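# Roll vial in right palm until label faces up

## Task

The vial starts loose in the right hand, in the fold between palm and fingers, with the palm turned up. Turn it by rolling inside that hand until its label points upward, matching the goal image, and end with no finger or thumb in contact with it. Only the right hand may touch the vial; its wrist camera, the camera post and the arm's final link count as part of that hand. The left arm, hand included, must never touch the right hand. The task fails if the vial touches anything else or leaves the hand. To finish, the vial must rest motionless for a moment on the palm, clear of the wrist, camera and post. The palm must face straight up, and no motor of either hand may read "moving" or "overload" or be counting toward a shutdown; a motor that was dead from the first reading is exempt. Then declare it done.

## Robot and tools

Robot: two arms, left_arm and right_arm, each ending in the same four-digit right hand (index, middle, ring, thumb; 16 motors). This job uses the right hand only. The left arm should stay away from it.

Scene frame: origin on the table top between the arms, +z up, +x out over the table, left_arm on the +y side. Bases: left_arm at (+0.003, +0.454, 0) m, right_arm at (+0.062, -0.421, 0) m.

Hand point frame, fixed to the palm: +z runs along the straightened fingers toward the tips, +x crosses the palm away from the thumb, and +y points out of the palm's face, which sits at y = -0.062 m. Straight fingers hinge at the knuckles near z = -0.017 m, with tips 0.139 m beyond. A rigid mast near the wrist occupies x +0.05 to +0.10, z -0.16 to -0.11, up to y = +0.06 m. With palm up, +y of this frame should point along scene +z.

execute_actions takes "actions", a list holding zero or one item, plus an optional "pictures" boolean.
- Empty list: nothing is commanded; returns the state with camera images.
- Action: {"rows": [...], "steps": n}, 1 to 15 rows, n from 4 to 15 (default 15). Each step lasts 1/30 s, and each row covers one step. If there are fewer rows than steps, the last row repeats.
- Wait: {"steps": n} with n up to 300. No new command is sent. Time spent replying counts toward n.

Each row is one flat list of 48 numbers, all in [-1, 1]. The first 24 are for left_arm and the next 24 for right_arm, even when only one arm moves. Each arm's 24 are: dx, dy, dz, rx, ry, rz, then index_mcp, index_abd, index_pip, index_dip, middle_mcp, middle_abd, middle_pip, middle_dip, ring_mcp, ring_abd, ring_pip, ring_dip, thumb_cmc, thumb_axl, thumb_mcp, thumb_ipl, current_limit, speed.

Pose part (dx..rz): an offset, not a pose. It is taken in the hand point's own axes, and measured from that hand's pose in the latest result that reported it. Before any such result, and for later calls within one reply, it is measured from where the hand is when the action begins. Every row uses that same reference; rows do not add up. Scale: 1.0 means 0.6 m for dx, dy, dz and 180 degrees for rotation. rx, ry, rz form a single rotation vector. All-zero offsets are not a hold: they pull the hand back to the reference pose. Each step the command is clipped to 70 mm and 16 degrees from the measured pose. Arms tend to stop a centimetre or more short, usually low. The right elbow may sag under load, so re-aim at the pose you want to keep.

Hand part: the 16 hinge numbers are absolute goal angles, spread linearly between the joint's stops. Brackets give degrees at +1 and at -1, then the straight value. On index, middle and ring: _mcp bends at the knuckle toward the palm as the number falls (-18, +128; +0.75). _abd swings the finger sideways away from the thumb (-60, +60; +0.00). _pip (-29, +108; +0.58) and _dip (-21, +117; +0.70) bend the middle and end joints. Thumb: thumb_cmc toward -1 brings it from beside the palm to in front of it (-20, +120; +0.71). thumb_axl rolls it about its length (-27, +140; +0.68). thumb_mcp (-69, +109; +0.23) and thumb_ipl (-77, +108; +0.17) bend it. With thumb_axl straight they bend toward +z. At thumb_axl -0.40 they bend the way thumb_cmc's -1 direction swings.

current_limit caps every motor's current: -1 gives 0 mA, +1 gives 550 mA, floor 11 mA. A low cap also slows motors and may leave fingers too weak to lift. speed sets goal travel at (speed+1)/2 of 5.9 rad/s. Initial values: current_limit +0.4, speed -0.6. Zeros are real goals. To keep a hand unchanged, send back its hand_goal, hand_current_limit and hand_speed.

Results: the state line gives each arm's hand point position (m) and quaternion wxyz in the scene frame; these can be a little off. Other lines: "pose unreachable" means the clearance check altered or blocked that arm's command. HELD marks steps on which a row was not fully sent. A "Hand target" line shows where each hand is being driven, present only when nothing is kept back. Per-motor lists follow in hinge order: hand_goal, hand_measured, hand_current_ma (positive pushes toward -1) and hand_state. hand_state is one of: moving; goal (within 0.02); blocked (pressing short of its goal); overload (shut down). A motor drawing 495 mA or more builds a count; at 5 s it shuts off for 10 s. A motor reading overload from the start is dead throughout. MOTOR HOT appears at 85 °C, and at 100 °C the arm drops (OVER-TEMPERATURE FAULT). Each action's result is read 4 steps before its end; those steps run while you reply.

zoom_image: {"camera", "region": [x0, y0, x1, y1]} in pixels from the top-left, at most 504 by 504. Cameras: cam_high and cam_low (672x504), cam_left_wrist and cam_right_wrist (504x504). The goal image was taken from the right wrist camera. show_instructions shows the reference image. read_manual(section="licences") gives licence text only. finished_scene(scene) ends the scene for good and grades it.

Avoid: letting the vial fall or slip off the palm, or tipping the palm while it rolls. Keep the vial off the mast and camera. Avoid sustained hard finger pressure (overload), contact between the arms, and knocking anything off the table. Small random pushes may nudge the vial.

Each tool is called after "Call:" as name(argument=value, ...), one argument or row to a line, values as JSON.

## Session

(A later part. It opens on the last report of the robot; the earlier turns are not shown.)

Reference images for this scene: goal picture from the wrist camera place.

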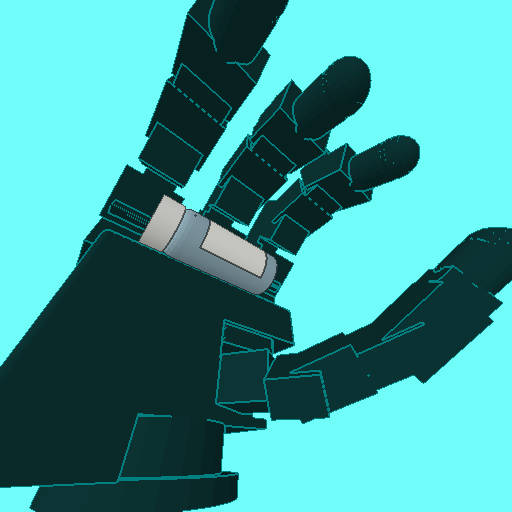

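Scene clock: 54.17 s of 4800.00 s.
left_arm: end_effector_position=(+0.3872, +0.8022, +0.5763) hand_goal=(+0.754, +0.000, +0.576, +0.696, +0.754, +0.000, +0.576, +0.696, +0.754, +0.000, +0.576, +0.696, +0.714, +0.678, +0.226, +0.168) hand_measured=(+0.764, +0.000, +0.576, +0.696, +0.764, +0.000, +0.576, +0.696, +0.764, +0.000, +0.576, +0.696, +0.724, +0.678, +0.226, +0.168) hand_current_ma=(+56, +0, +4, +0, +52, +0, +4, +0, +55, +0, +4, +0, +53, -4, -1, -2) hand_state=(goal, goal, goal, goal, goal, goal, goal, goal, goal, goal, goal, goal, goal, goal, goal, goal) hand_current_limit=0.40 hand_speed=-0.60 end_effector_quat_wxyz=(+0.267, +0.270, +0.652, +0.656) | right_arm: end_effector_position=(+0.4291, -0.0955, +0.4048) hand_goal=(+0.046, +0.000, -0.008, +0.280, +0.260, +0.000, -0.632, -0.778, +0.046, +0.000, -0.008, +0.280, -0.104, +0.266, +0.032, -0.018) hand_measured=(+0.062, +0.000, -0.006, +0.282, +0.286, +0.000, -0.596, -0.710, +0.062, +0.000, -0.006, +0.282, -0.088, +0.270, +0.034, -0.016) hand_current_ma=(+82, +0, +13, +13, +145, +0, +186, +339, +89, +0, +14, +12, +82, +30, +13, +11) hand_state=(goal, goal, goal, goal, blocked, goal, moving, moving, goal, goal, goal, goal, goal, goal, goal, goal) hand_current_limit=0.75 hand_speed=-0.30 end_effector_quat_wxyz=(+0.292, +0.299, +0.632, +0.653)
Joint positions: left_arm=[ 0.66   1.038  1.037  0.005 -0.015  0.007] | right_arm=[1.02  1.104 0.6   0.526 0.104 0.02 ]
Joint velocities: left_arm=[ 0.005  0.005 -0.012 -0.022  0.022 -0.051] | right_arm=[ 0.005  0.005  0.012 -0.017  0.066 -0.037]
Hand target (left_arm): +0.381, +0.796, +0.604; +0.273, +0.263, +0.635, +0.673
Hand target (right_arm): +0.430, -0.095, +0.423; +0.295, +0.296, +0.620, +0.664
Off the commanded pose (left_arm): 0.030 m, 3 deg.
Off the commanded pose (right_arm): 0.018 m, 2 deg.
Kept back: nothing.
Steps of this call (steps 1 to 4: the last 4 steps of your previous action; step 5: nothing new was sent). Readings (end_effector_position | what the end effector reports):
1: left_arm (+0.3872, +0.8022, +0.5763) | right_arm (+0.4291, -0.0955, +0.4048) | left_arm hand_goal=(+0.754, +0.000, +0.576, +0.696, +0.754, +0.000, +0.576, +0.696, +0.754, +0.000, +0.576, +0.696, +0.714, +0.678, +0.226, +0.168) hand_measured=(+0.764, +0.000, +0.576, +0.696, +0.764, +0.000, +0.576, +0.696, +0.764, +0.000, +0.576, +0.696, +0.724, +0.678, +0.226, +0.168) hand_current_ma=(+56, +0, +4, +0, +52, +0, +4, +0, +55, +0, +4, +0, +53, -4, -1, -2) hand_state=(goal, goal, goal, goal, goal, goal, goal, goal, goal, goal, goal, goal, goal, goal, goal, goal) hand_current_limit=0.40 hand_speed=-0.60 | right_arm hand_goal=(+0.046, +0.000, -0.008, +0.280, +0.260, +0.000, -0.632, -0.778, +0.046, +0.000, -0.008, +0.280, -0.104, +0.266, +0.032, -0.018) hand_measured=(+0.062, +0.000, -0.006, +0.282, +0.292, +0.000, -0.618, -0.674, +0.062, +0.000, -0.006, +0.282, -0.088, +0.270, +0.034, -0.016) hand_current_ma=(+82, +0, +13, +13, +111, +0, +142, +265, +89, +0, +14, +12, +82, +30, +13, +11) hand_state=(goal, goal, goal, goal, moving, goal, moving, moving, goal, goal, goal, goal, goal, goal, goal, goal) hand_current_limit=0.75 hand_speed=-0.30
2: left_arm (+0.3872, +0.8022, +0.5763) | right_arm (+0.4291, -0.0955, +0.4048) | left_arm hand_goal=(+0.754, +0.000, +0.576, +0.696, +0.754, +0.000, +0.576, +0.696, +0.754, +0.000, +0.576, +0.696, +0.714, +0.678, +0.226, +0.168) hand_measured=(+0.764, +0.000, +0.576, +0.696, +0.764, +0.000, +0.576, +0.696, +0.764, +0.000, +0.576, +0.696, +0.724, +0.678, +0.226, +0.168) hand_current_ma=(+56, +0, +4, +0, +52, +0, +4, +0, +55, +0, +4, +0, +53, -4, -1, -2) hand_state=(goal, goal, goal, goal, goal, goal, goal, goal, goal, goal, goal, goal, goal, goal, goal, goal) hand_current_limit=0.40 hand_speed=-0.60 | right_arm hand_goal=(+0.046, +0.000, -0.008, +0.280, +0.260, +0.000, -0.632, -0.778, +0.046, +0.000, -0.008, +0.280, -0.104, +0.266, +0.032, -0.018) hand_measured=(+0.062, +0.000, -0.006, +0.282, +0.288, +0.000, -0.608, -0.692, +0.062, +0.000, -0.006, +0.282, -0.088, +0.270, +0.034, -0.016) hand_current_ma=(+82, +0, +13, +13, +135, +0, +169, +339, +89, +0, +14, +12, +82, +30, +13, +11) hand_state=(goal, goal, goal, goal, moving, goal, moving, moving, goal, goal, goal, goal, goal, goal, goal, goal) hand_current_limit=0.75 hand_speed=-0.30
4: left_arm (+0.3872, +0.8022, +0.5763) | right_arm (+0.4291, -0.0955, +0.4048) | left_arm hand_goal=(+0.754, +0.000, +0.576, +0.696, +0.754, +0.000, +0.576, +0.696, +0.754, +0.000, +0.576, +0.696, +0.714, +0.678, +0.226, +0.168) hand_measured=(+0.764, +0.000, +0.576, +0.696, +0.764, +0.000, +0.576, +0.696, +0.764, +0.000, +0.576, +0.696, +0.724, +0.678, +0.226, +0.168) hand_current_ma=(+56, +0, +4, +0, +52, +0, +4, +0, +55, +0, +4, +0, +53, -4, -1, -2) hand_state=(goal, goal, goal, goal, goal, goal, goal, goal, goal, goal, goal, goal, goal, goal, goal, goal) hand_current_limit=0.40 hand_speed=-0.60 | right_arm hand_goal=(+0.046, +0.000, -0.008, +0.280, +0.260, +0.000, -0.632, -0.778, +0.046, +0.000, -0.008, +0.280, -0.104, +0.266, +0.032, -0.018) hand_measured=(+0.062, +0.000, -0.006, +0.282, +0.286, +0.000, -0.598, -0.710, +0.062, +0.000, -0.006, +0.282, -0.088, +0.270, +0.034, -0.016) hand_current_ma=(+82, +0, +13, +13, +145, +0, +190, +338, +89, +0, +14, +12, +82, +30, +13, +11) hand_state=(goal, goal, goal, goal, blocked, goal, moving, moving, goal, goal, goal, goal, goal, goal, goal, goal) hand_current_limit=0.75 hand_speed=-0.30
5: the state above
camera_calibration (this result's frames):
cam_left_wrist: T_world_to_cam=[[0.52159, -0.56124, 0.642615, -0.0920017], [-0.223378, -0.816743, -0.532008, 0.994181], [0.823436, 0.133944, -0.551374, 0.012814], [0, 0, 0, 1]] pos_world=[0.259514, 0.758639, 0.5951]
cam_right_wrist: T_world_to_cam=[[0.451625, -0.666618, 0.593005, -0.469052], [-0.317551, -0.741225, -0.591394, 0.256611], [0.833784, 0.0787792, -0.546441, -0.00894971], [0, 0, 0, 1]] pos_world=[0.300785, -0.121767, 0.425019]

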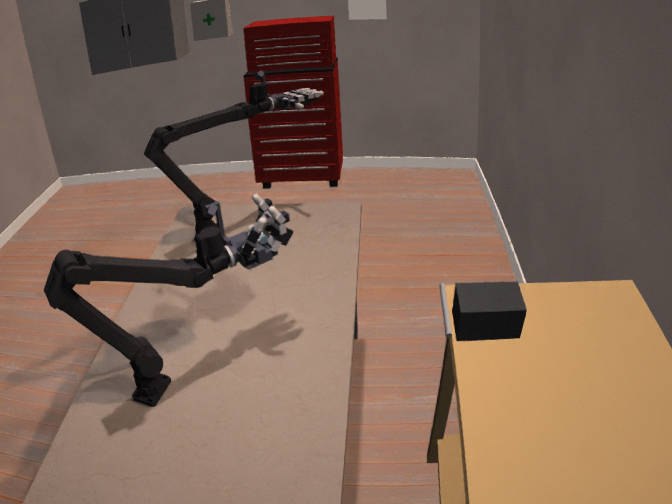

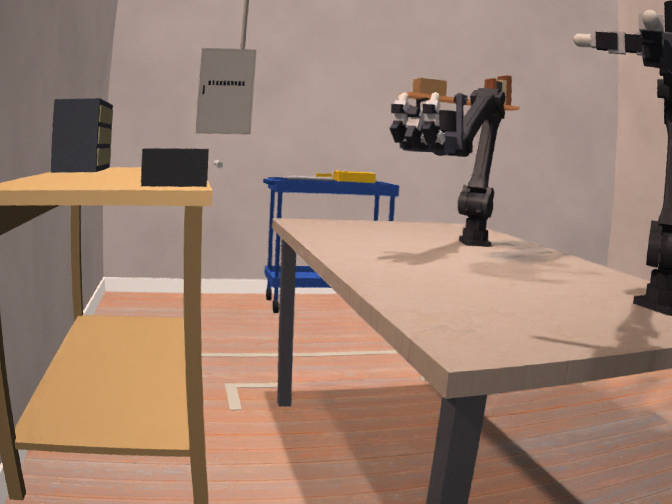

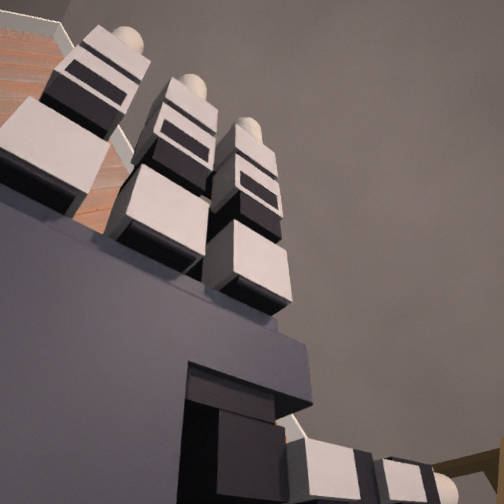

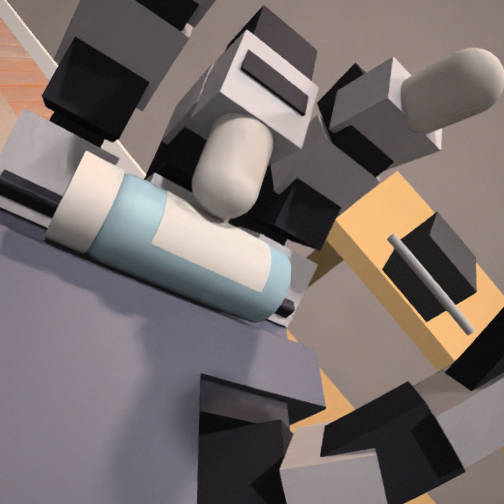

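Call:
execute_actions(
  actions=[
    {"rows": [[0,0.0478,-0.0121,-0.0166,0,0,0.754,0,0.576,0.696,0.754,0,0.576,0.696,0.754,0,0.576,0.696,0.714,0.678,0.226,0.168,0.4,-0.6,0.0015,0.0303,0.0035,-0.0107,0,0.001,0.046,0,-0.008,0.28,0.278,0,-0.65,-0.737,0.046,0,-0.008,0.28,-0.104,0.266,0.032,-0.018,0.75,-0.3],[0,0.0478,-0.0121,-0.0166,0,0,0.754,0,0.576,0.696,0.754,0,0.576,0.696,0.754,0,0.576,0.696,0.714,0.678,0.226,0.168,0.4,-0.6,0.0015,0.0303,0.0035,-0.0107,0,0.001,0.046,0,-0.008,0.28,0.304,0,-0.675,-0.709,0.046,0,-0.008,0.28,-0.104,0.266,0.032,-0.018,0.75,-0.3],[0,0.0478,-0.0121,-0.0166,0,0,0.754,0,0.576,0.696,0.754,0,0.576,0.696,0.754,0,0.576,0.696,0.714,0.678,0.226,0.168,0.4,-0.6,0.0015,0.0303,0.0035,-0.0107,0,0.001,0.046,0,-0.008,0.28,0.329,0,-0.70,-0.682,0.046,0,-0.008,0.28,-0.104,0.266,0.032,-0.018,0.75,-0.3],[0,0.0478,-0.0121,-0.0166,0,0,0.754,0,0.576,0.696,0.754,0,0.576,0.696,0.754,0,0.576,0.696,0.714,0.678,0.226,0.168,0.4,-0.6,0.0015,0.0303,0.0035,-0.0107,0,0.001,0.046,0,-0.008,0.28,0.354,0,-0.725,-0.655,0.046,0,-0.008,0.28,-0.104,0.266,0.032,-0.018,0.75,-0.3],[0,0.0478,-0.0121,-0.0166,0,0,0.754,0,0.576,0.696,0.754,0,0.576,0.696,0.754,0,0.576,0.696,0.714,0.678,0.226,0.168,0.4,-0.6,0.0015,0.0303,0.0035,-0.0107,0,0.001,0.046,0,-0.008,0.28,0.38,0,-0.75,-0.627,0.046,0,-0.008,0.28,-0.104,0.266,0.032,-0.018,0.75,-0.3],[0,0.0478,-0.0121,-0.0166,0,0,0.754,0,0.576,0.696,0.754,0,0.576,0.696,0.754,0,0.576,0.696,0.714,0.678,0.226,0.168,0.4,-0.6,0.0015,0.0303,0.0035,-0.0107,0,0.001,0.046,0,-0.008,0.28,0.405,0,-0.775,-0.60,0.046,0,-0.008,0.28,-0.104,0.266,0.032,-0.018,0.75,-0.3]], "steps": 10},
  ],
)

Call:
execute_actions(
  actions=[
    {"steps": 5},
  ],
  pictures=true,
)

Call:
zoom_image(
  camera="cam_right_wrist",
  region=[20, 130, 320, 350],
)

Scene clock: 56.50 s of 4800.00 s.
left_arm: end_effector_position=(+0.3872, +0.8022, +0.5763) hand_goal=(+0.754, +0.000, +0.576, +0.696, +0.754, +0.000, +0.576, +0.696, +0.754, +0.000, +0.576, +0.696, +0.714, +0.678, +0.226, +0.168) hand_measured=(+0.764, +0.000, +0.576, +0.696, +0.764, +0.000, +0.576, +0.696, +0.764, +0.000, +0.576, +0.696, +0.724, +0.678, +0.226, +0.168) hand_current_ma=(+56, +0, +4, +0, +52, +0, +4, +0, +55, +0, +4, +0, +53, -4, -1, -2) hand_state=(goal, goal, goal, goal, goal, goal, goal, goal, goal, goal, goal, goal, goal, goal, goal, goal) hand_current_limit=0.40 hand_speed=-0.60 end_effector_quat_wxyz=(+0.267, +0.270, +0.652, +0.656) | right_arm: end_effector_position=(+0.4291, -0.0955, +0.4048) hand_goal=(+0.046, +0.000, -0.008, +0.280, +0.406, +0.000, -0.774, -0.600, +0.046, +0.000, -0.008, +0.280, -0.104, +0.266, +0.032, -0.018) hand_measured=(+0.062, +0.000, -0.006, +0.282, +0.352, +0.000, -0.652, -0.646, +0.062, +0.000, -0.006, +0.282, -0.088, +0.270, +0.034, -0.016) hand_current_ma=(+82, +0, +13, +13, +8, +0, +283, +44, +89, +0, +14, +12, +82, +30, +13, +11) hand_state=(goal, goal, goal, goal, moving, goal, moving, moving, goal, goal, goal, goal, goal, goal, goal, goal) hand_current_limit=0.75 hand_speed=-0.30 end_effector_quat_wxyz=(+0.292, +0.299, +0.632, +0.653)
Joint positions: left_arm=[ 0.66   1.038  1.037  0.005 -0.015  0.007] | right_arm=[1.02  1.104 0.6   0.526 0.104 0.02 ]
Joint velocities: left_arm=[-0.005 -0.015 -0.017 -0.002 -0.051 -0.037] | right_arm=[-0.024 -0.005  0.022 -0.007  0.007 -0.007]
Steps of this call (steps 1 to 64: nothing new was sent; steps 65 to 70: the first 6 steps of this action). Readings (end_effector_position | what the end effector reports):
65: left_arm (+0.3872, +0.8022, +0.5763) | right_arm (+0.4291, -0.0955, +0.4048) | left_arm hand_goal=(+0.754, +0.000, +0.576, +0.696, +0.754, +0.000, +0.576, +0.696, +0.754, +0.000, +0.576, +0.696, +0.714, +0.678, +0.226, +0.168) hand_measured=(+0.764, +0.000, +0.576, +0.696, +0.764, +0.000, +0.576, +0.696, +0.764, +0.000, +0.576, +0.696, +0.724, +0.678, +0.226, +0.168) hand_current_ma=(+56, +0, +4, +0, +52, +0, +4, +0, +55, +0, +4, +0, +53, -4, -1, -2) hand_state=(goal, goal, goal, goal, goal, goal, goal, goal, goal, goal, goal, goal, goal, goal, goal, goal) hand_current_limit=0.40 hand_speed=-0.60 | right_arm hand_goal=(+0.046, +0.000, -0.008, +0.280, +0.278, +0.000, -0.650, -0.736, +0.046, +0.000, -0.008, +0.280, -0.104, +0.266, +0.032, -0.018) hand_measured=(+0.062, +0.000, -0.006, +0.282, +0.286, +0.000, -0.596, -0.712, +0.062, +0.000, -0.006, +0.282, -0.088, +0.270, +0.034, -0.016) hand_current_ma=(+82, +0, +13, +13, +145, +0, +184, +340, +89, +0, +14, +12, +82, +30, +13, +11) hand_state=(goal, goal, goal, goal, moving, goal, moving, moving, goal, goal, goal, goal, goal, goal, goal, goal) hand_current_limit=0.75 hand_speed=-0.30
66: left_arm (+0.3872, +0.8022, +0.5763) | right_arm (+0.4291, -0.0955, +0.4048) | left_arm hand_goal=(+0.754, +0.000, +0.576, +0.696, +0.754, +0.000, +0.576, +0.696, +0.754, +0.000, +0.576, +0.696, +0.714, +0.678, +0.226, +0.168) hand_measured=(+0.764, +0.000, +0.576, +0.696, +0.764, +0.000, +0.576, +0.696, +0.764, +0.000, +0.576, +0.696, +0.724, +0.678, +0.226, +0.168) hand_current_ma=(+56, +0, +4, +0, +52, +0, +4, +0, +55, +0, +4, +0, +53, -4, -1, -2) hand_state=(goal, goal, goal, goal, goal, goal, goal, goal, goal, goal, goal, goal, goal, goal, goal, goal) hand_current_limit=0.40 hand_speed=-0.60 | right_arm hand_goal=(+0.046, +0.000, -0.008, +0.280, +0.304, +0.000, -0.674, -0.708, +0.046, +0.000, -0.008, +0.280, -0.104, +0.266, +0.032, -0.018) hand_measured=(+0.062, +0.000, -0.006, +0.282, +0.288, +0.000, -0.596, -0.710, +0.062, +0.000, -0.006, +0.282, -0.088, +0.270, +0.034, -0.016) hand_current_ma=(+82, +0, +13, +13, +47, +0, +284, +123, +89, +0, +14, +12, +82, +30, +13, +11) hand_state=(goal, goal, goal, goal, moving, goal, moving, moving, goal, goal, goal, goal, goal, goal, goal, goal) hand_current_limit=0.75 hand_speed=-0.30
68: left_arm (+0.3872, +0.8022, +0.5763) | right_arm (+0.4291, -0.0955, +0.4048) | left_arm hand_goal=(+0.754, +0.000, +0.576, +0.696, +0.754, +0.000, +0.576, +0.696, +0.754, +0.000, +0.576, +0.696, +0.714, +0.678, +0.226, +0.168) hand_measured=(+0.764, +0.000, +0.576, +0.696, +0.764, +0.000, +0.576, +0.696, +0.764, +0.000, +0.576, +0.696, +0.724, +0.678, +0.226, +0.168) hand_current_ma=(+56, +0, +4, +0, +52, +0, +4, +0, +55, +0, +4, +0, +53, -4, -1, -2) hand_state=(goal, goal, goal, goal, goal, goal, goal, goal, goal, goal, goal, goal, goal, goal, goal, goal) hand_current_limit=0.40 hand_speed=-0.60 | right_arm hand_goal=(+0.046, +0.000, -0.008, +0.280, +0.354, +0.000, -0.724, -0.654, +0.046, +0.000, -0.008, +0.280, -0.104, +0.266, +0.032, -0.018) hand_measured=(+0.062, +0.000, -0.006, +0.282, +0.308, +0.000, -0.612, -0.690, +0.062, +0.000, -0.006, +0.282, -0.088, +0.270, +0.034, -0.016) hand_current_ma=(+82, +0, +13, +13, +3, +0, +318, +64, +89, +0, +14, +12, +82, +30, +13, +11) hand_state=(goal, goal, goal, goal, moving, goal, moving, moving, goal, goal, goal, goal, goal, goal, goal, goal) hand_current_limit=0.75 hand_speed=-0.30
70: the state above

Scene clock: 56.67 s of 4800.00 s.
left_arm: end_effector_position=(+0.3872, +0.8022, +0.5763) hand_goal=(+0.754, +0.000, +0.576, +0.696, +0.754, +0.000, +0.576, +0.696, +0.754, +0.000, +0.576, +0.696, +0.714, +0.678, +0.226, +0.168) hand_measured=(+0.764, +0.000, +0.576, +0.696, +0.764, +0.000, +0.576, +0.696, +0.764, +0.000, +0.576, +0.696, +0.724, +0.678, +0.226, +0.168) hand_current_ma=(+56, +0, +4, +0, +52, +0, +4, +0, +55, +0, +4, +0, +53, -4, -1, -2) hand_state=(goal, goal, goal, goal, goal, goal, goal, goal, goal, goal, goal, goal, goal, goal, goal, goal) hand_current_limit=0.40 hand_speed=-0.60 end_effector_quat_wxyz=(+0.267, +0.270, +0.652, +0.656) | right_arm: end_effector_position=(+0.4291, -0.0955, +0.4048) hand_goal=(+0.046, +0.000, -0.008, +0.280, +0.406, +0.000, -0.774, -0.600, +0.046, +0.000, -0.008, +0.280, -0.104, +0.266, +0.032, -0.018) hand_measured=(+0.062, +0.000, -0.006, +0.282, +0.416, +0.000, -0.714, -0.580, +0.062, +0.000, -0.006, +0.282, -0.088, +0.270, +0.034, -0.016) hand_current_ma=(+82, +0, +13, +13, +51, +0, +309, +107, +89, +0, +14, +12, +82, +30, +13, +11) hand_state=(goal, goal, goal, goal, moving, goal, moving, moving, goal, goal, goal, goal, goal, goal, goal, goal) hand_current_limit=0.75 hand_speed=-0.30 end_effector_quat_wxyz=(+0.292, +0.299, +0.632, +0.653)
Joint positions: left_arm=[ 0.66   1.038  1.037  0.005 -0.015  0.007] | right_arm=[1.02  1.104 0.6   0.526 0.104 0.02 ]
Joint velocities: left_arm=[ 0.005 -0.005  0.007  0.007  0.051 -0.037] | right_arm=[-0.005 -0.015 -0.007  0.002  0.007  0.022]
Hand target (left_arm): +0.381, +0.796, +0.604; +0.273, +0.263, +0.635, +0.673
Hand target (right_arm): +0.430, -0.095, +0.423; +0.295, +0.296, +0.620, +0.664
Off the commanded pose (left_arm): 0.030 m, 3 deg.
Off the commanded pose (right_arm): 0.018 m, 2 deg.
Kept back: nothing.
Steps of this call (steps 1 to 4: the last 4 steps of your previous action; step 5: nothing new was sent). Readings (end_effector_position | what the end effector reports):
1: left_arm (+0.3872, +0.8022, +0.5763) | right_arm (+0.4291, -0.0955, +0.4048) | left_arm hand_goal=(+0.754, +0.000, +0.576, +0.696, +0.754, +0.000, +0.576, +0.696, +0.754, +0.000, +0.576, +0.696, +0.714, +0.678, +0.226, +0.168) hand_measured=(+0.764, +0.000, +0.576, +0.696, +0.764, +0.000, +0.576, +0.696, +0.764, +0.000, +0.576, +0.696, +0.724, +0.678, +0.226, +0.168) hand_current_ma=(+56, +0, +4, +0, +52, +0, +4, +0, +55, +0, +4, +0, +53, -4, -1, -2) hand_state=(goal, goal, goal, goal, goal, goal, goal, goal, goal, goal, goal, goal, goal, goal, goal, goal) hand_current_limit=0.40 hand_speed=-0.60 | right_arm hand_goal=(+0.046, +0.000, -0.008, +0.280, +0.406, +0.000, -0.774, -0.600, +0.046, +0.000, -0.008, +0.280, -0.104, +0.266, +0.032, -0.018) hand_measured=(+0.062, +0.000, -0.006, +0.282, +0.378, +0.000, -0.674, -0.622, +0.062, +0.000, -0.006, +0.282, -0.088, +0.270, +0.034, -0.016) hand_current_ma=(+82, +0, +13, +13, +8, +0, +272, +44, +89, +0, +14, +12, +82, +30, +13, +11) hand_state=(goal, goal, goal, goal, moving, goal, moving, moving, goal, goal, goal, goal, goal, goal, goal, goal) hand_current_limit=0.75 hand_speed=-0.30
2: left_arm (+0.3872, +0.8022, +0.5763) | right_arm (+0.4291, -0.0955, +0.4048) | left_arm hand_goal=(+0.754, +0.000, +0.576, +0.696, +0.754, +0.000, +0.576, +0.696, +0.754, +0.000, +0.576, +0.696, +0.714, +0.678, +0.226, +0.168) hand_measured=(+0.764, +0.000, +0.576, +0.696, +0.764, +0.000, +0.576, +0.696, +0.764, +0.000, +0.576, +0.696, +0.724, +0.678, +0.226, +0.168) hand_current_ma=(+56, +0, +4, +0, +52, +0, +4, +0, +55, +0, +4, +0, +53, -4, -1, -2) hand_state=(goal, goal, goal, goal, goal, goal, goal, goal, goal, goal, goal, goal, goal, goal, goal, goal) hand_current_limit=0.40 hand_speed=-0.60 | right_arm hand_goal=(+0.046, +0.000, -0.008, +0.280, +0.406, +0.000, -0.774, -0.600, +0.046, +0.000, -0.008, +0.280, -0.104, +0.266, +0.032, -0.018) hand_measured=(+0.062, +0.000, -0.006, +0.282, +0.402, +0.000, -0.698, -0.598, +0.062, +0.000, -0.006, +0.282, -0.088, +0.270, +0.034, -0.016) hand_current_ma=(+82, +0, +13, +13, +80, +0, +277, +113, +89, +0, +14, +12, +82, +30, +13, +11) hand_state=(goal, goal, goal, goal, moving, goal, moving, moving, goal, goal, goal, goal, goal, goal, goal, goal) hand_current_limit=0.75 hand_speed=-0.30
4: left_arm (+0.3872, +0.8022, +0.5763) | right_arm (+0.4291, -0.0955, +0.4048) | left_arm hand_goal=(+0.754, +0.000, +0.576, +0.696, +0.754, +0.000, +0.576, +0.696, +0.754, +0.000, +0.576, +0.696, +0.714, +0.678, +0.226, +0.168) hand_measured=(+0.764, +0.000, +0.576, +0.696, +0.764, +0.000, +0.576, +0.696, +0.764, +0.000, +0.576, +0.696, +0.724, +0.678, +0.226, +0.168) hand_current_ma=(+56, +0, +4, +0, +52, +0, +4, +0, +55, +0, +4, +0, +53, -4, -1, -2) hand_state=(goal, goal, goal, goal, goal, goal, goal, goal, goal, goal, goal, goal, goal, goal, goal, goal) hand_current_limit=0.40 hand_speed=-0.60 | right_arm hand_goal=(+0.046, +0.000, -0.008, +0.280, +0.406, +0.000, -0.774, -0.600, +0.046, +0.000, -0.008, +0.280, -0.104, +0.266, +0.032, -0.018) hand_measured=(+0.062, +0.000, -0.006, +0.282, +0.414, +0.000, -0.712, -0.582, +0.062, +0.000, -0.006, +0.282, -0.088, +0.270, +0.034, -0.016) hand_current_ma=(+82, +0, +13, +13, +55, +0, +308, +111, +89, +0, +14, +12, +82, +30, +13, +11) hand_state=(goal, goal, goal, goal, moving, goal, moving, moving, goal, goal, goal, goal, goal, goal, goal, goal) hand_current_limit=0.75 hand_speed=-0.30
5: the state above
camera_calibration (this result's frames):
cam_left_wrist: T_world_to_cam=[[0.52159, -0.56124, 0.642615, -0.0920017], [-0.223378, -0.816743, -0.532008, 0.994181], [0.823436, 0.133944, -0.551374, 0.012814], [0, 0, 0, 1]] pos_world=[0.259514, 0.758639, 0.5951]
cam_right_wrist: T_world_to_cam=[[0.451625, -0.666618, 0.593005, -0.469052], [-0.317551, -0.741225, -0.591394, 0.256611], [0.833784, 0.0787792, -0.546441, -0.00894971], [0, 0, 0, 1]] pos_world=[0.300785, -0.121767, 0.425019]

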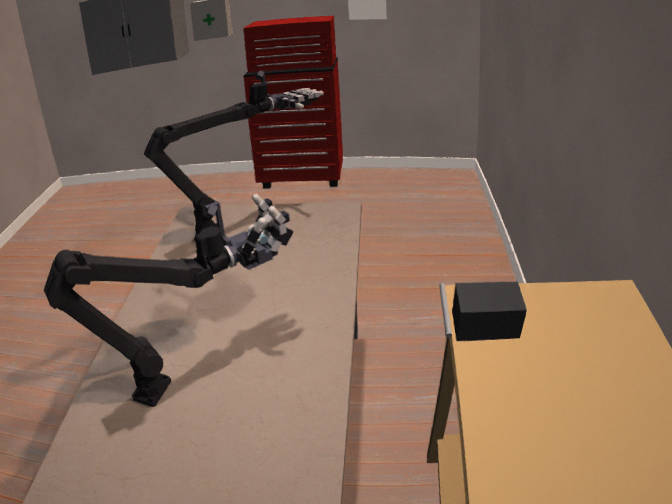

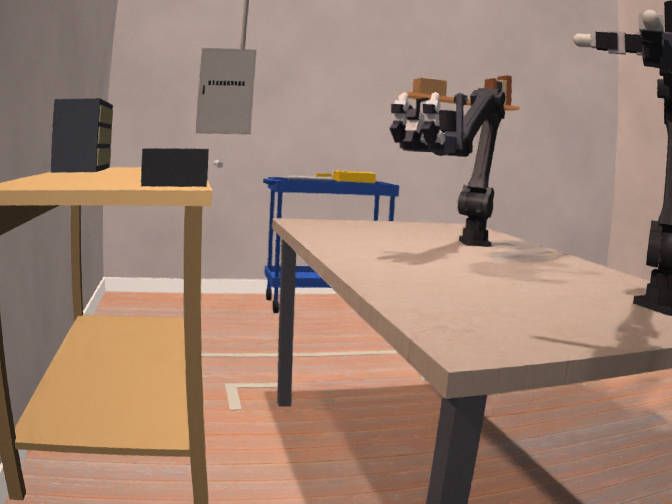

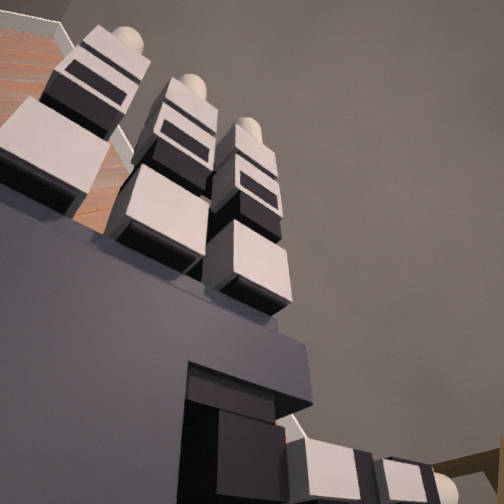

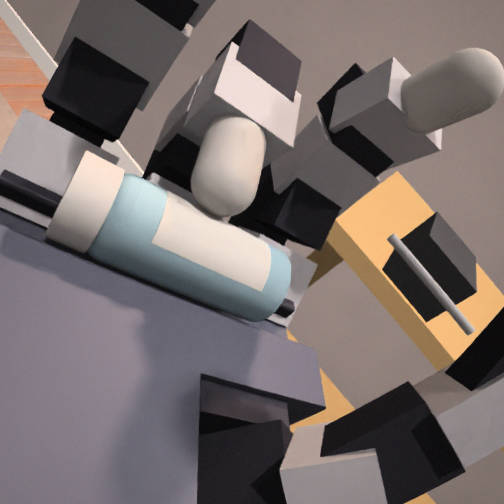

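Region (20, 130, 320, 350) of cam_right_wrist's 504x504 image, scaled by 1.680, with more detail than that image has; it fills the top 370 rows of this view, and the rest is white.

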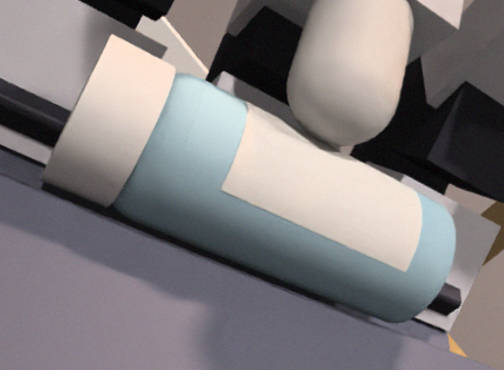

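Call:
execute_actions(
  actions=[
    {"rows": [[0,0.0478,-0.0121,-0.0166,0,0,0.754,0,0.576,0.696,0.754,0,0.576,0.696,0.754,0,0.576,0.696,0.714,0.678,0.226,0.168,0.4,-0.6,0.0015,0.0303,0.0035,-0.0107,0,0.001,0.046,0,-0.008,0.28,0.43,0,-0.80,-0.572,0.046,0,-0.008,0.28,-0.104,0.266,0.032,-0.018,0.75,-0.3],[0,0.0478,-0.0121,-0.0166,0,0,0.754,0,0.576,0.696,0.754,0,0.576,0.696,0.754,0,0.576,0.696,0.714,0.678,0.226,0.168,0.4,-0.6,0.0015,0.0303,0.0035,-0.0107,0,0.001,0.046,0,-0.008,0.28,0.454,0,-0.825,-0.545,0.046,0,-0.008,0.28,-0.104,0.266,0.032,-0.018,0.75,-0.3],[0,0.0478,-0.0121,-0.0166,0,0,0.754,0,0.576,0.696,0.754,0,0.576,0.696,0.754,0,0.576,0.696,0.714,0.678,0.226,0.168,0.4,-0.6,0.0015,0.0303,0.0035,-0.0107,0,0.001,0.046,0,-0.008,0.28,0.479,0,-0.849,-0.517,0.046,0,-0.008,0.28,-0.104,0.266,0.032,-0.018,0.75,-0.3],[0,0.0478,-0.0121,-0.0166,0,0,0.754,0,0.576,0.696,0.754,0,0.576,0.696,0.754,0,0.576,0.696,0.714,0.678,0.226,0.168,0.4,-0.6,0.0015,0.0303,0.0035,-0.0107,0,0.001,0.046,0,-0.008,0.28,0.503,0,-0.874,-0.49,0.046,0,-0.008,0.28,-0.104,0.266,0.032,-0.018,0.75,-0.3],[0,0.0478,-0.0121,-0.0166,0,0,0.754,0,0.576,0.696,0.754,0,0.576,0.696,0.754,0,0.576,0.696,0.714,0.678,0.226,0.168,0.4,-0.6,0.0015,0.0303,0.0035,-0.0107,0,0.001,0.046,0,-0.008,0.28,0.528,0,-0.899,-0.462,0.046,0,-0.008,0.28,-0.104,0.266,0.032,-0.018,0.75,-0.3]], "steps": 9},
  ],
)

Call:
execute_actions(
  actions=[
    {"steps": 5},
  ],
  pictures=true,
)

Call:
zoom_image(
  camera="cam_right_wrist",
  region=[20, 130, 320, 350],
)

Scene clock: 57.60 s of 4800.00 s.
left_arm: end_effector_position=(+0.3872, +0.8022, +0.5763) hand_goal=(+0.754, +0.000, +0.576, +0.696, +0.754, +0.000, +0.576, +0.696, +0.754, +0.000, +0.576, +0.696, +0.714, +0.678, +0.226, +0.168) hand_measured=(+0.764, +0.000, +0.576, +0.696, +0.764, +0.000, +0.576, +0.696, +0.764, +0.000, +0.576, +0.696, +0.724, +0.678, +0.226, +0.168) hand_current_ma=(+56, +0, +4, +0, +52, +0, +4, +0, +55, +0, +4, +0, +53, -4, -1, -2) hand_state=(goal, goal, goal, goal, goal, goal, goal, goal, goal, goal, goal, goal, goal, goal, goal, goal) hand_current_limit=0.40 hand_speed=-0.60 end_effector_quat_wxyz=(+0.267, +0.270, +0.652, +0.656) | right_arm: end_effector_position=(+0.4291, -0.0955, +0.4048) hand_goal=(+0.046, +0.000, -0.008, +0.280, +0.528, +0.000, -0.898, -0.462, +0.046, +0.000, -0.008, +0.280, -0.104, +0.266, +0.032, -0.018) hand_measured=(+0.062, +0.000, -0.006, +0.282, +0.476, +0.000, -0.788, -0.518, +0.062, +0.000, -0.006, +0.282, -0.088, +0.270, +0.034, -0.016) hand_current_ma=(+82, +0, +13, +13, +14, +0, +256, +13, +89, +0, +14, +12, +82, +30, +13, +11) hand_state=(goal, goal, goal, goal, moving, goal, moving, moving, goal, goal, goal, goal, goal, goal, goal, goal) hand_current_limit=0.75 hand_speed=-0.30 end_effector_quat_wxyz=(+0.292, +0.299, +0.632, +0.653)
Joint positions: left_arm=[ 0.66   1.038  1.037  0.005 -0.015  0.007] | right_arm=[1.02  1.104 0.6   0.526 0.104 0.02 ]
Joint velocities: left_arm=[-0.005  0.015 -0.012  0.027 -0.022 -0.081] | right_arm=[-0.005 -0.005 -0.012 -0.002  0.051  0.051]
Steps of this call (steps 1 to 23: nothing new was sent; steps 24 to 28: the first 5 steps of this action). Readings (end_effector_position | what the end effector reports):
24: left_arm (+0.3872, +0.8022, +0.5763) | right_arm (+0.4291, -0.0955, +0.4048) | left_arm hand_goal=(+0.754, +0.000, +0.576, +0.696, +0.754, +0.000, +0.576, +0.696, +0.754, +0.000, +0.576, +0.696, +0.714, +0.678, +0.226, +0.168) hand_measured=(+0.764, +0.000, +0.576, +0.696, +0.764, +0.000, +0.576, +0.696, +0.764, +0.000, +0.576, +0.696, +0.724, +0.678, +0.226, +0.168) hand_current_ma=(+56, +0, +4, +0, +52, +0, +4, +0, +55, +0, +4, +0, +53, -4, -1, -2) hand_state=(goal, goal, goal, goal, goal, goal, goal, goal, goal, goal, goal, goal, goal, goal, goal, goal) hand_current_limit=0.40 hand_speed=-0.60 | right_arm hand_goal=(+0.046, +0.000, -0.008, +0.280, +0.430, +0.000, -0.800, -0.572, +0.046, +0.000, -0.008, +0.280, -0.104, +0.266, +0.032, -0.018) hand_measured=(+0.062, +0.000, -0.006, +0.282, +0.416, +0.000, -0.714, -0.580, +0.062, +0.000, -0.006, +0.282, -0.088, +0.270, +0.034, -0.016) hand_current_ma=(+82, +0, +13, +13, +50, +0, +309, +105, +89, +0, +14, +12, +82, +30, +13, +11) hand_state=(goal, goal, goal, goal, moving, goal, moving, moving, goal, goal, goal, goal, goal, goal, goal, goal) hand_current_limit=0.75 hand_speed=-0.30
25: left_arm (+0.3872, +0.8022, +0.5763) | right_arm (+0.4291, -0.0955, +0.4048) | left_arm hand_goal=(+0.754, +0.000, +0.576, +0.696, +0.754, +0.000, +0.576, +0.696, +0.754, +0.000, +0.576, +0.696, +0.714, +0.678, +0.226, +0.168) hand_measured=(+0.764, +0.000, +0.576, +0.696, +0.764, +0.000, +0.576, +0.696, +0.764, +0.000, +0.576, +0.696, +0.724, +0.678, +0.226, +0.168) hand_current_ma=(+56, +0, +4, +0, +52, +0, +4, +0, +55, +0, +4, +0, +53, -4, -1, -2) hand_state=(goal, goal, goal, goal, goal, goal, goal, goal, goal, goal, goal, goal, goal, goal, goal, goal) hand_current_limit=0.40 hand_speed=-0.60 | right_arm hand_goal=(+0.046, +0.000, -0.008, +0.280, +0.454, +0.000, -0.824, -0.544, +0.046, +0.000, -0.008, +0.280, -0.104, +0.266, +0.032, -0.018) hand_measured=(+0.062, +0.000, -0.006, +0.282, +0.416, +0.000, -0.716, -0.578, +0.062, +0.000, -0.006, +0.282, -0.088, +0.270, +0.034, -0.016) hand_current_ma=(+82, +0, +13, +13, -14, +0, +372, +37, +89, +0, +14, +12, +82, +30, +13, +11) hand_state=(goal, goal, goal, goal, moving, goal, moving, moving, goal, goal, goal, goal, goal, goal, goal, goal) hand_current_limit=0.75 hand_speed=-0.30
27: left_arm (+0.3872, +0.8022, +0.5763) | right_arm (+0.4291, -0.0955, +0.4048) | left_arm hand_goal=(+0.754, +0.000, +0.576, +0.696, +0.754, +0.000, +0.576, +0.696, +0.754, +0.000, +0.576, +0.696, +0.714, +0.678, +0.226, +0.168) hand_measured=(+0.764, +0.000, +0.576, +0.696, +0.764, +0.000, +0.576, +0.696, +0.764, +0.000, +0.576, +0.696, +0.724, +0.678, +0.226, +0.168) hand_current_ma=(+56, +0, +4, +0, +52, +0, +4, +0, +55, +0, +4, +0, +53, -4, -1, -2) hand_state=(goal, goal, goal, goal, goal, goal, goal, goal, goal, goal, goal, goal, goal, goal, goal, goal) hand_current_limit=0.40 hand_speed=-0.60 | right_arm hand_goal=(+0.046, +0.000, -0.008, +0.280, +0.504, +0.000, -0.874, -0.490, +0.046, +0.000, -0.008, +0.280, -0.104, +0.266, +0.032, -0.018) hand_measured=(+0.062, +0.000, -0.006, +0.282, +0.452, +0.000, -0.766, -0.544, +0.062, +0.000, -0.006, +0.282, -0.088, +0.270, +0.034, -0.016) hand_current_ma=(+82, +0, +13, +13, -2, +0, +163, -17, +89, +0, +14, +12, +82, +30, +13, +11) hand_state=(goal, goal, goal, goal, moving, goal, moving, moving, goal, goal, goal, goal, goal, goal, goal, goal) hand_current_limit=0.75 hand_speed=-0.30
28: the state above

Scene clock: 57.77 s of 4800.00 s.
left_arm: end_effector_position=(+0.3872, +0.8022, +0.5763) hand_goal=(+0.754, +0.000, +0.576, +0.696, +0.754, +0.000, +0.576, +0.696, +0.754, +0.000, +0.576, +0.696, +0.714, +0.678, +0.226, +0.168) hand_measured=(+0.764, +0.000, +0.576, +0.696, +0.764, +0.000, +0.576, +0.696, +0.764, +0.000, +0.576, +0.696, +0.724, +0.678, +0.226, +0.168) hand_current_ma=(+56, +0, +4, +0, +52, +0, +4, +0, +55, +0, +4, +0, +53, -4, -1, -2) hand_state=(goal, goal, goal, goal, goal, goal, goal, goal, goal, goal, goal, goal, goal, goal, goal, goal) hand_current_limit=0.40 hand_speed=-0.60 end_effector_quat_wxyz=(+0.267, +0.270, +0.652, +0.656) | right_arm: end_effector_position=(+0.4291, -0.0955, +0.4048) hand_goal=(+0.046, +0.000, -0.008, +0.280, +0.528, +0.000, -0.898, -0.462, +0.046, +0.000, -0.008, +0.280, -0.104, +0.266, +0.032, -0.018) hand_measured=(+0.062, +0.000, -0.006, +0.282, +0.540, +0.000, -0.850, -0.452, +0.062, +0.000, -0.006, +0.282, -0.088, +0.270, +0.034, -0.016) hand_current_ma=(+82, +0, +13, +13, +68, +0, +244, +57, +89, +0, +14, +12, +82, +30, +13, +11) hand_state=(goal, goal, goal, goal, moving, goal, moving, moving, goal, goal, goal, goal, goal, goal, goal, goal) hand_current_limit=0.75 hand_speed=-0.30 end_effector_quat_wxyz=(+0.292, +0.299, +0.632, +0.653)
Joint positions: left_arm=[ 0.66   1.038  1.037  0.005 -0.015  0.007] | right_arm=[1.02  1.104 0.6   0.526 0.104 0.02 ]
Joint velocities: left_arm=[-0.005 -0.005 -0.002  0.007 -0.022 -0.007] | right_arm=[ 0.005 -0.005  0.002 -0.007 -0.007  0.007]
Hand target (left_arm): +0.381, +0.796, +0.604; +0.273, +0.263, +0.635, +0.673
Hand target (right_arm): +0.430, -0.095, +0.423; +0.295, +0.296, +0.620, +0.664
Off the commanded pose (left_arm): 0.030 m, 3 deg.
Off the commanded pose (right_arm): 0.018 m, 2 deg.
Kept back: nothing.
Steps of this call (steps 1 to 4: the last 4 steps of your previous action; step 5: nothing new was sent). Readings (end_effector_position | what the end effector reports):
1: left_arm (+0.3872, +0.8022, +0.5763) | right_arm (+0.4291, -0.0955, +0.4048) | left_arm hand_goal=(+0.754, +0.000, +0.576, +0.696, +0.754, +0.000, +0.576, +0.696, +0.754, +0.000, +0.576, +0.696, +0.714, +0.678, +0.226, +0.168) hand_measured=(+0.764, +0.000, +0.576, +0.696, +0.764, +0.000, +0.576, +0.696, +0.764, +0.000, +0.576, +0.696, +0.724, +0.678, +0.226, +0.168) hand_current_ma=(+56, +0, +4, +0, +52, +0, +4, +0, +55, +0, +4, +0, +53, -4, -1, -2) hand_state=(goal, goal, goal, goal, goal, goal, goal, goal, goal, goal, goal, goal, goal, goal, goal, goal) hand_current_limit=0.40 hand_speed=-0.60 | right_arm hand_goal=(+0.046, +0.000, -0.008, +0.280, +0.528, +0.000, -0.898, -0.462, +0.046, +0.000, -0.008, +0.280, -0.104, +0.266, +0.032, -0.018) hand_measured=(+0.062, +0.000, -0.006, +0.282, +0.502, +0.000, -0.814, -0.490, +0.062, +0.000, -0.006, +0.282, -0.088, +0.270, +0.034, -0.016) hand_current_ma=(+82, +0, +13, +13, +33, +0, +271, +27, +89, +0, +14, +12, +82, +30, +13, +11) hand_state=(goal, goal, goal, goal, moving, goal, moving, moving, goal, goal, goal, goal, goal, goal, goal, goal) hand_current_limit=0.75 hand_speed=-0.30
2: left_arm (+0.3872, +0.8022, +0.5763) | right_arm (+0.4291, -0.0955, +0.4048) | left_arm hand_goal=(+0.754, +0.000, +0.576, +0.696, +0.754, +0.000, +0.576, +0.696, +0.754, +0.000, +0.576, +0.696, +0.714, +0.678, +0.226, +0.168) hand_measured=(+0.764, +0.000, +0.576, +0.696, +0.764, +0.000, +0.576, +0.696, +0.764, +0.000, +0.576, +0.696, +0.724, +0.678, +0.226, +0.168) hand_current_ma=(+56, +0, +4, +0, +52, +0, +4, +0, +55, +0, +4, +0, +53, -4, -1, -2) hand_state=(goal, goal, goal, goal, goal, goal, goal, goal, goal, goal, goal, goal, goal, goal, goal, goal) hand_current_limit=0.40 hand_speed=-0.60 | right_arm hand_goal=(+0.046, +0.000, -0.008, +0.280, +0.528, +0.000, -0.898, -0.462, +0.046, +0.000, -0.008, +0.280, -0.104, +0.266, +0.032, -0.018) hand_measured=(+0.062, +0.000, -0.006, +0.282, +0.526, +0.000, -0.838, -0.466, +0.062, +0.000, -0.006, +0.282, -0.088, +0.270, +0.034, -0.016) hand_current_ma=(+82, +0, +13, +13, +97, +0, +217, +84, +89, +0, +14, +12, +82, +30, +13, +11) hand_state=(goal, goal, goal, goal, moving, goal, moving, moving, goal, goal, goal, goal, goal, goal, goal, goal) hand_current_limit=0.75 hand_speed=-0.30
4: left_arm (+0.3872, +0.8022, +0.5763) | right_arm (+0.4291, -0.0955, +0.4048) | left_arm hand_goal=(+0.754, +0.000, +0.576, +0.696, +0.754, +0.000, +0.576, +0.696, +0.754, +0.000, +0.576, +0.696, +0.714, +0.678, +0.226, +0.168) hand_measured=(+0.764, +0.000, +0.576, +0.696, +0.764, +0.000, +0.576, +0.696, +0.764, +0.000, +0.576, +0.696, +0.724, +0.678, +0.226, +0.168) hand_current_ma=(+56, +0, +4, +0, +52, +0, +4, +0, +55, +0, +4, +0, +53, -4, -1, -2) hand_state=(goal, goal, goal, goal, goal, goal, goal, goal, goal, goal, goal, goal, goal, goal, goal, goal) hand_current_limit=0.40 hand_speed=-0.60 | right_arm hand_goal=(+0.046, +0.000, -0.008, +0.280, +0.528, +0.000, -0.898, -0.462, +0.046, +0.000, -0.008, +0.280, -0.104, +0.266, +0.032, -0.018) hand_measured=(+0.062, +0.000, -0.006, +0.282, +0.540, +0.000, -0.850, -0.452, +0.062, +0.000, -0.006, +0.282, -0.088, +0.270, +0.034, -0.016) hand_current_ma=(+82, +0, +13, +13, +72, +0, +242, +60, +89, +0, +14, +12, +82, +30, +13, +11) hand_state=(goal, goal, goal, goal, moving, goal, moving, moving, goal, goal, goal, goal, goal, goal, goal, goal) hand_current_limit=0.75 hand_speed=-0.30
5: the state above
camera_calibration (this result's frames):
cam_left_wrist: T_world_to_cam=[[0.52159, -0.56124, 0.642615, -0.0920017], [-0.223378, -0.816743, -0.532008, 0.994181], [0.823436, 0.133944, -0.551374, 0.012814], [0, 0, 0, 1]] pos_world=[0.259514, 0.758639, 0.5951]
cam_right_wrist: T_world_to_cam=[[0.451625, -0.666618, 0.593005, -0.469052], [-0.317551, -0.741225, -0.591394, 0.256611], [0.833784, 0.0787792, -0.546441, -0.00894971], [0, 0, 0, 1]] pos_world=[0.300785, -0.121767, 0.425019]

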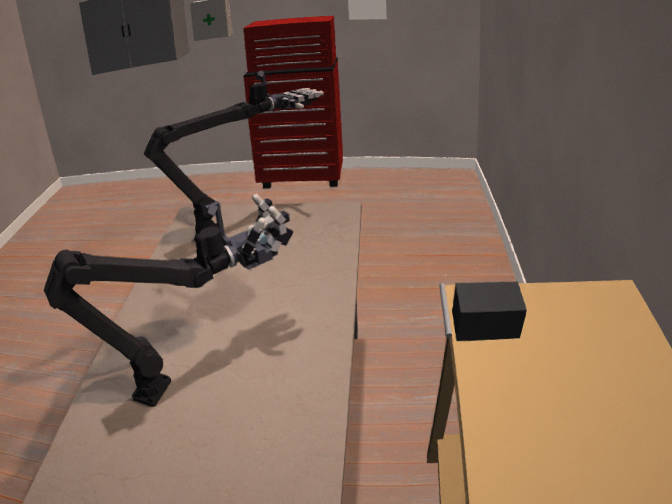

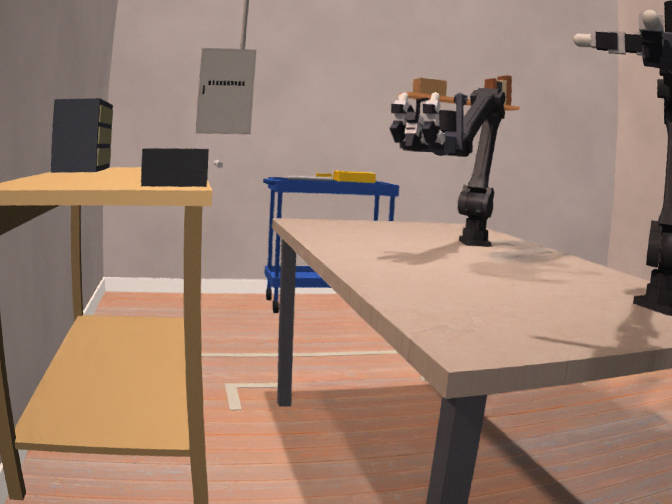

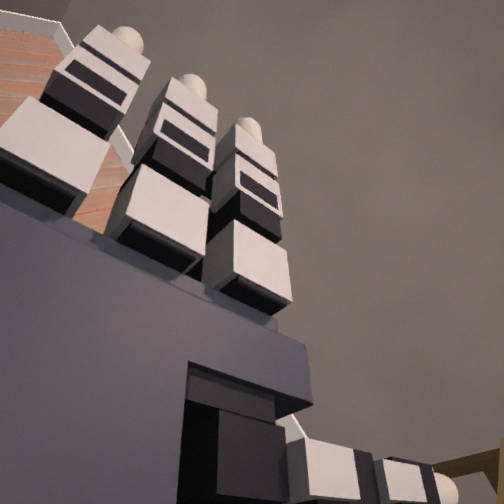

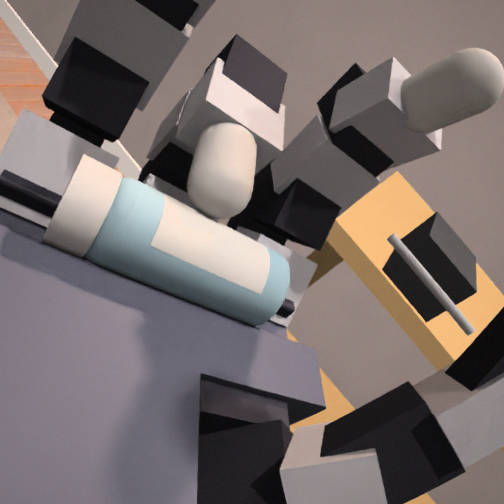

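Region (20, 130, 320, 350) of cam_right_wrist's 504x504 image, scaled by 1.680, with more detail than that image has; it fills the top 370 rows of this view, and the rest is white.

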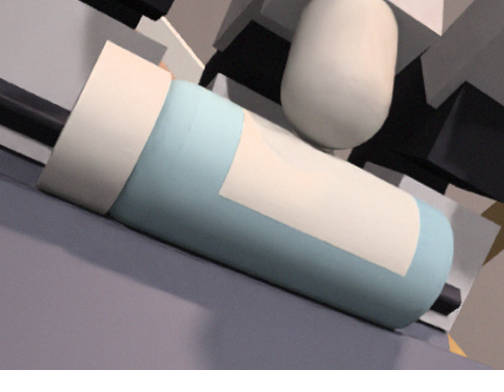

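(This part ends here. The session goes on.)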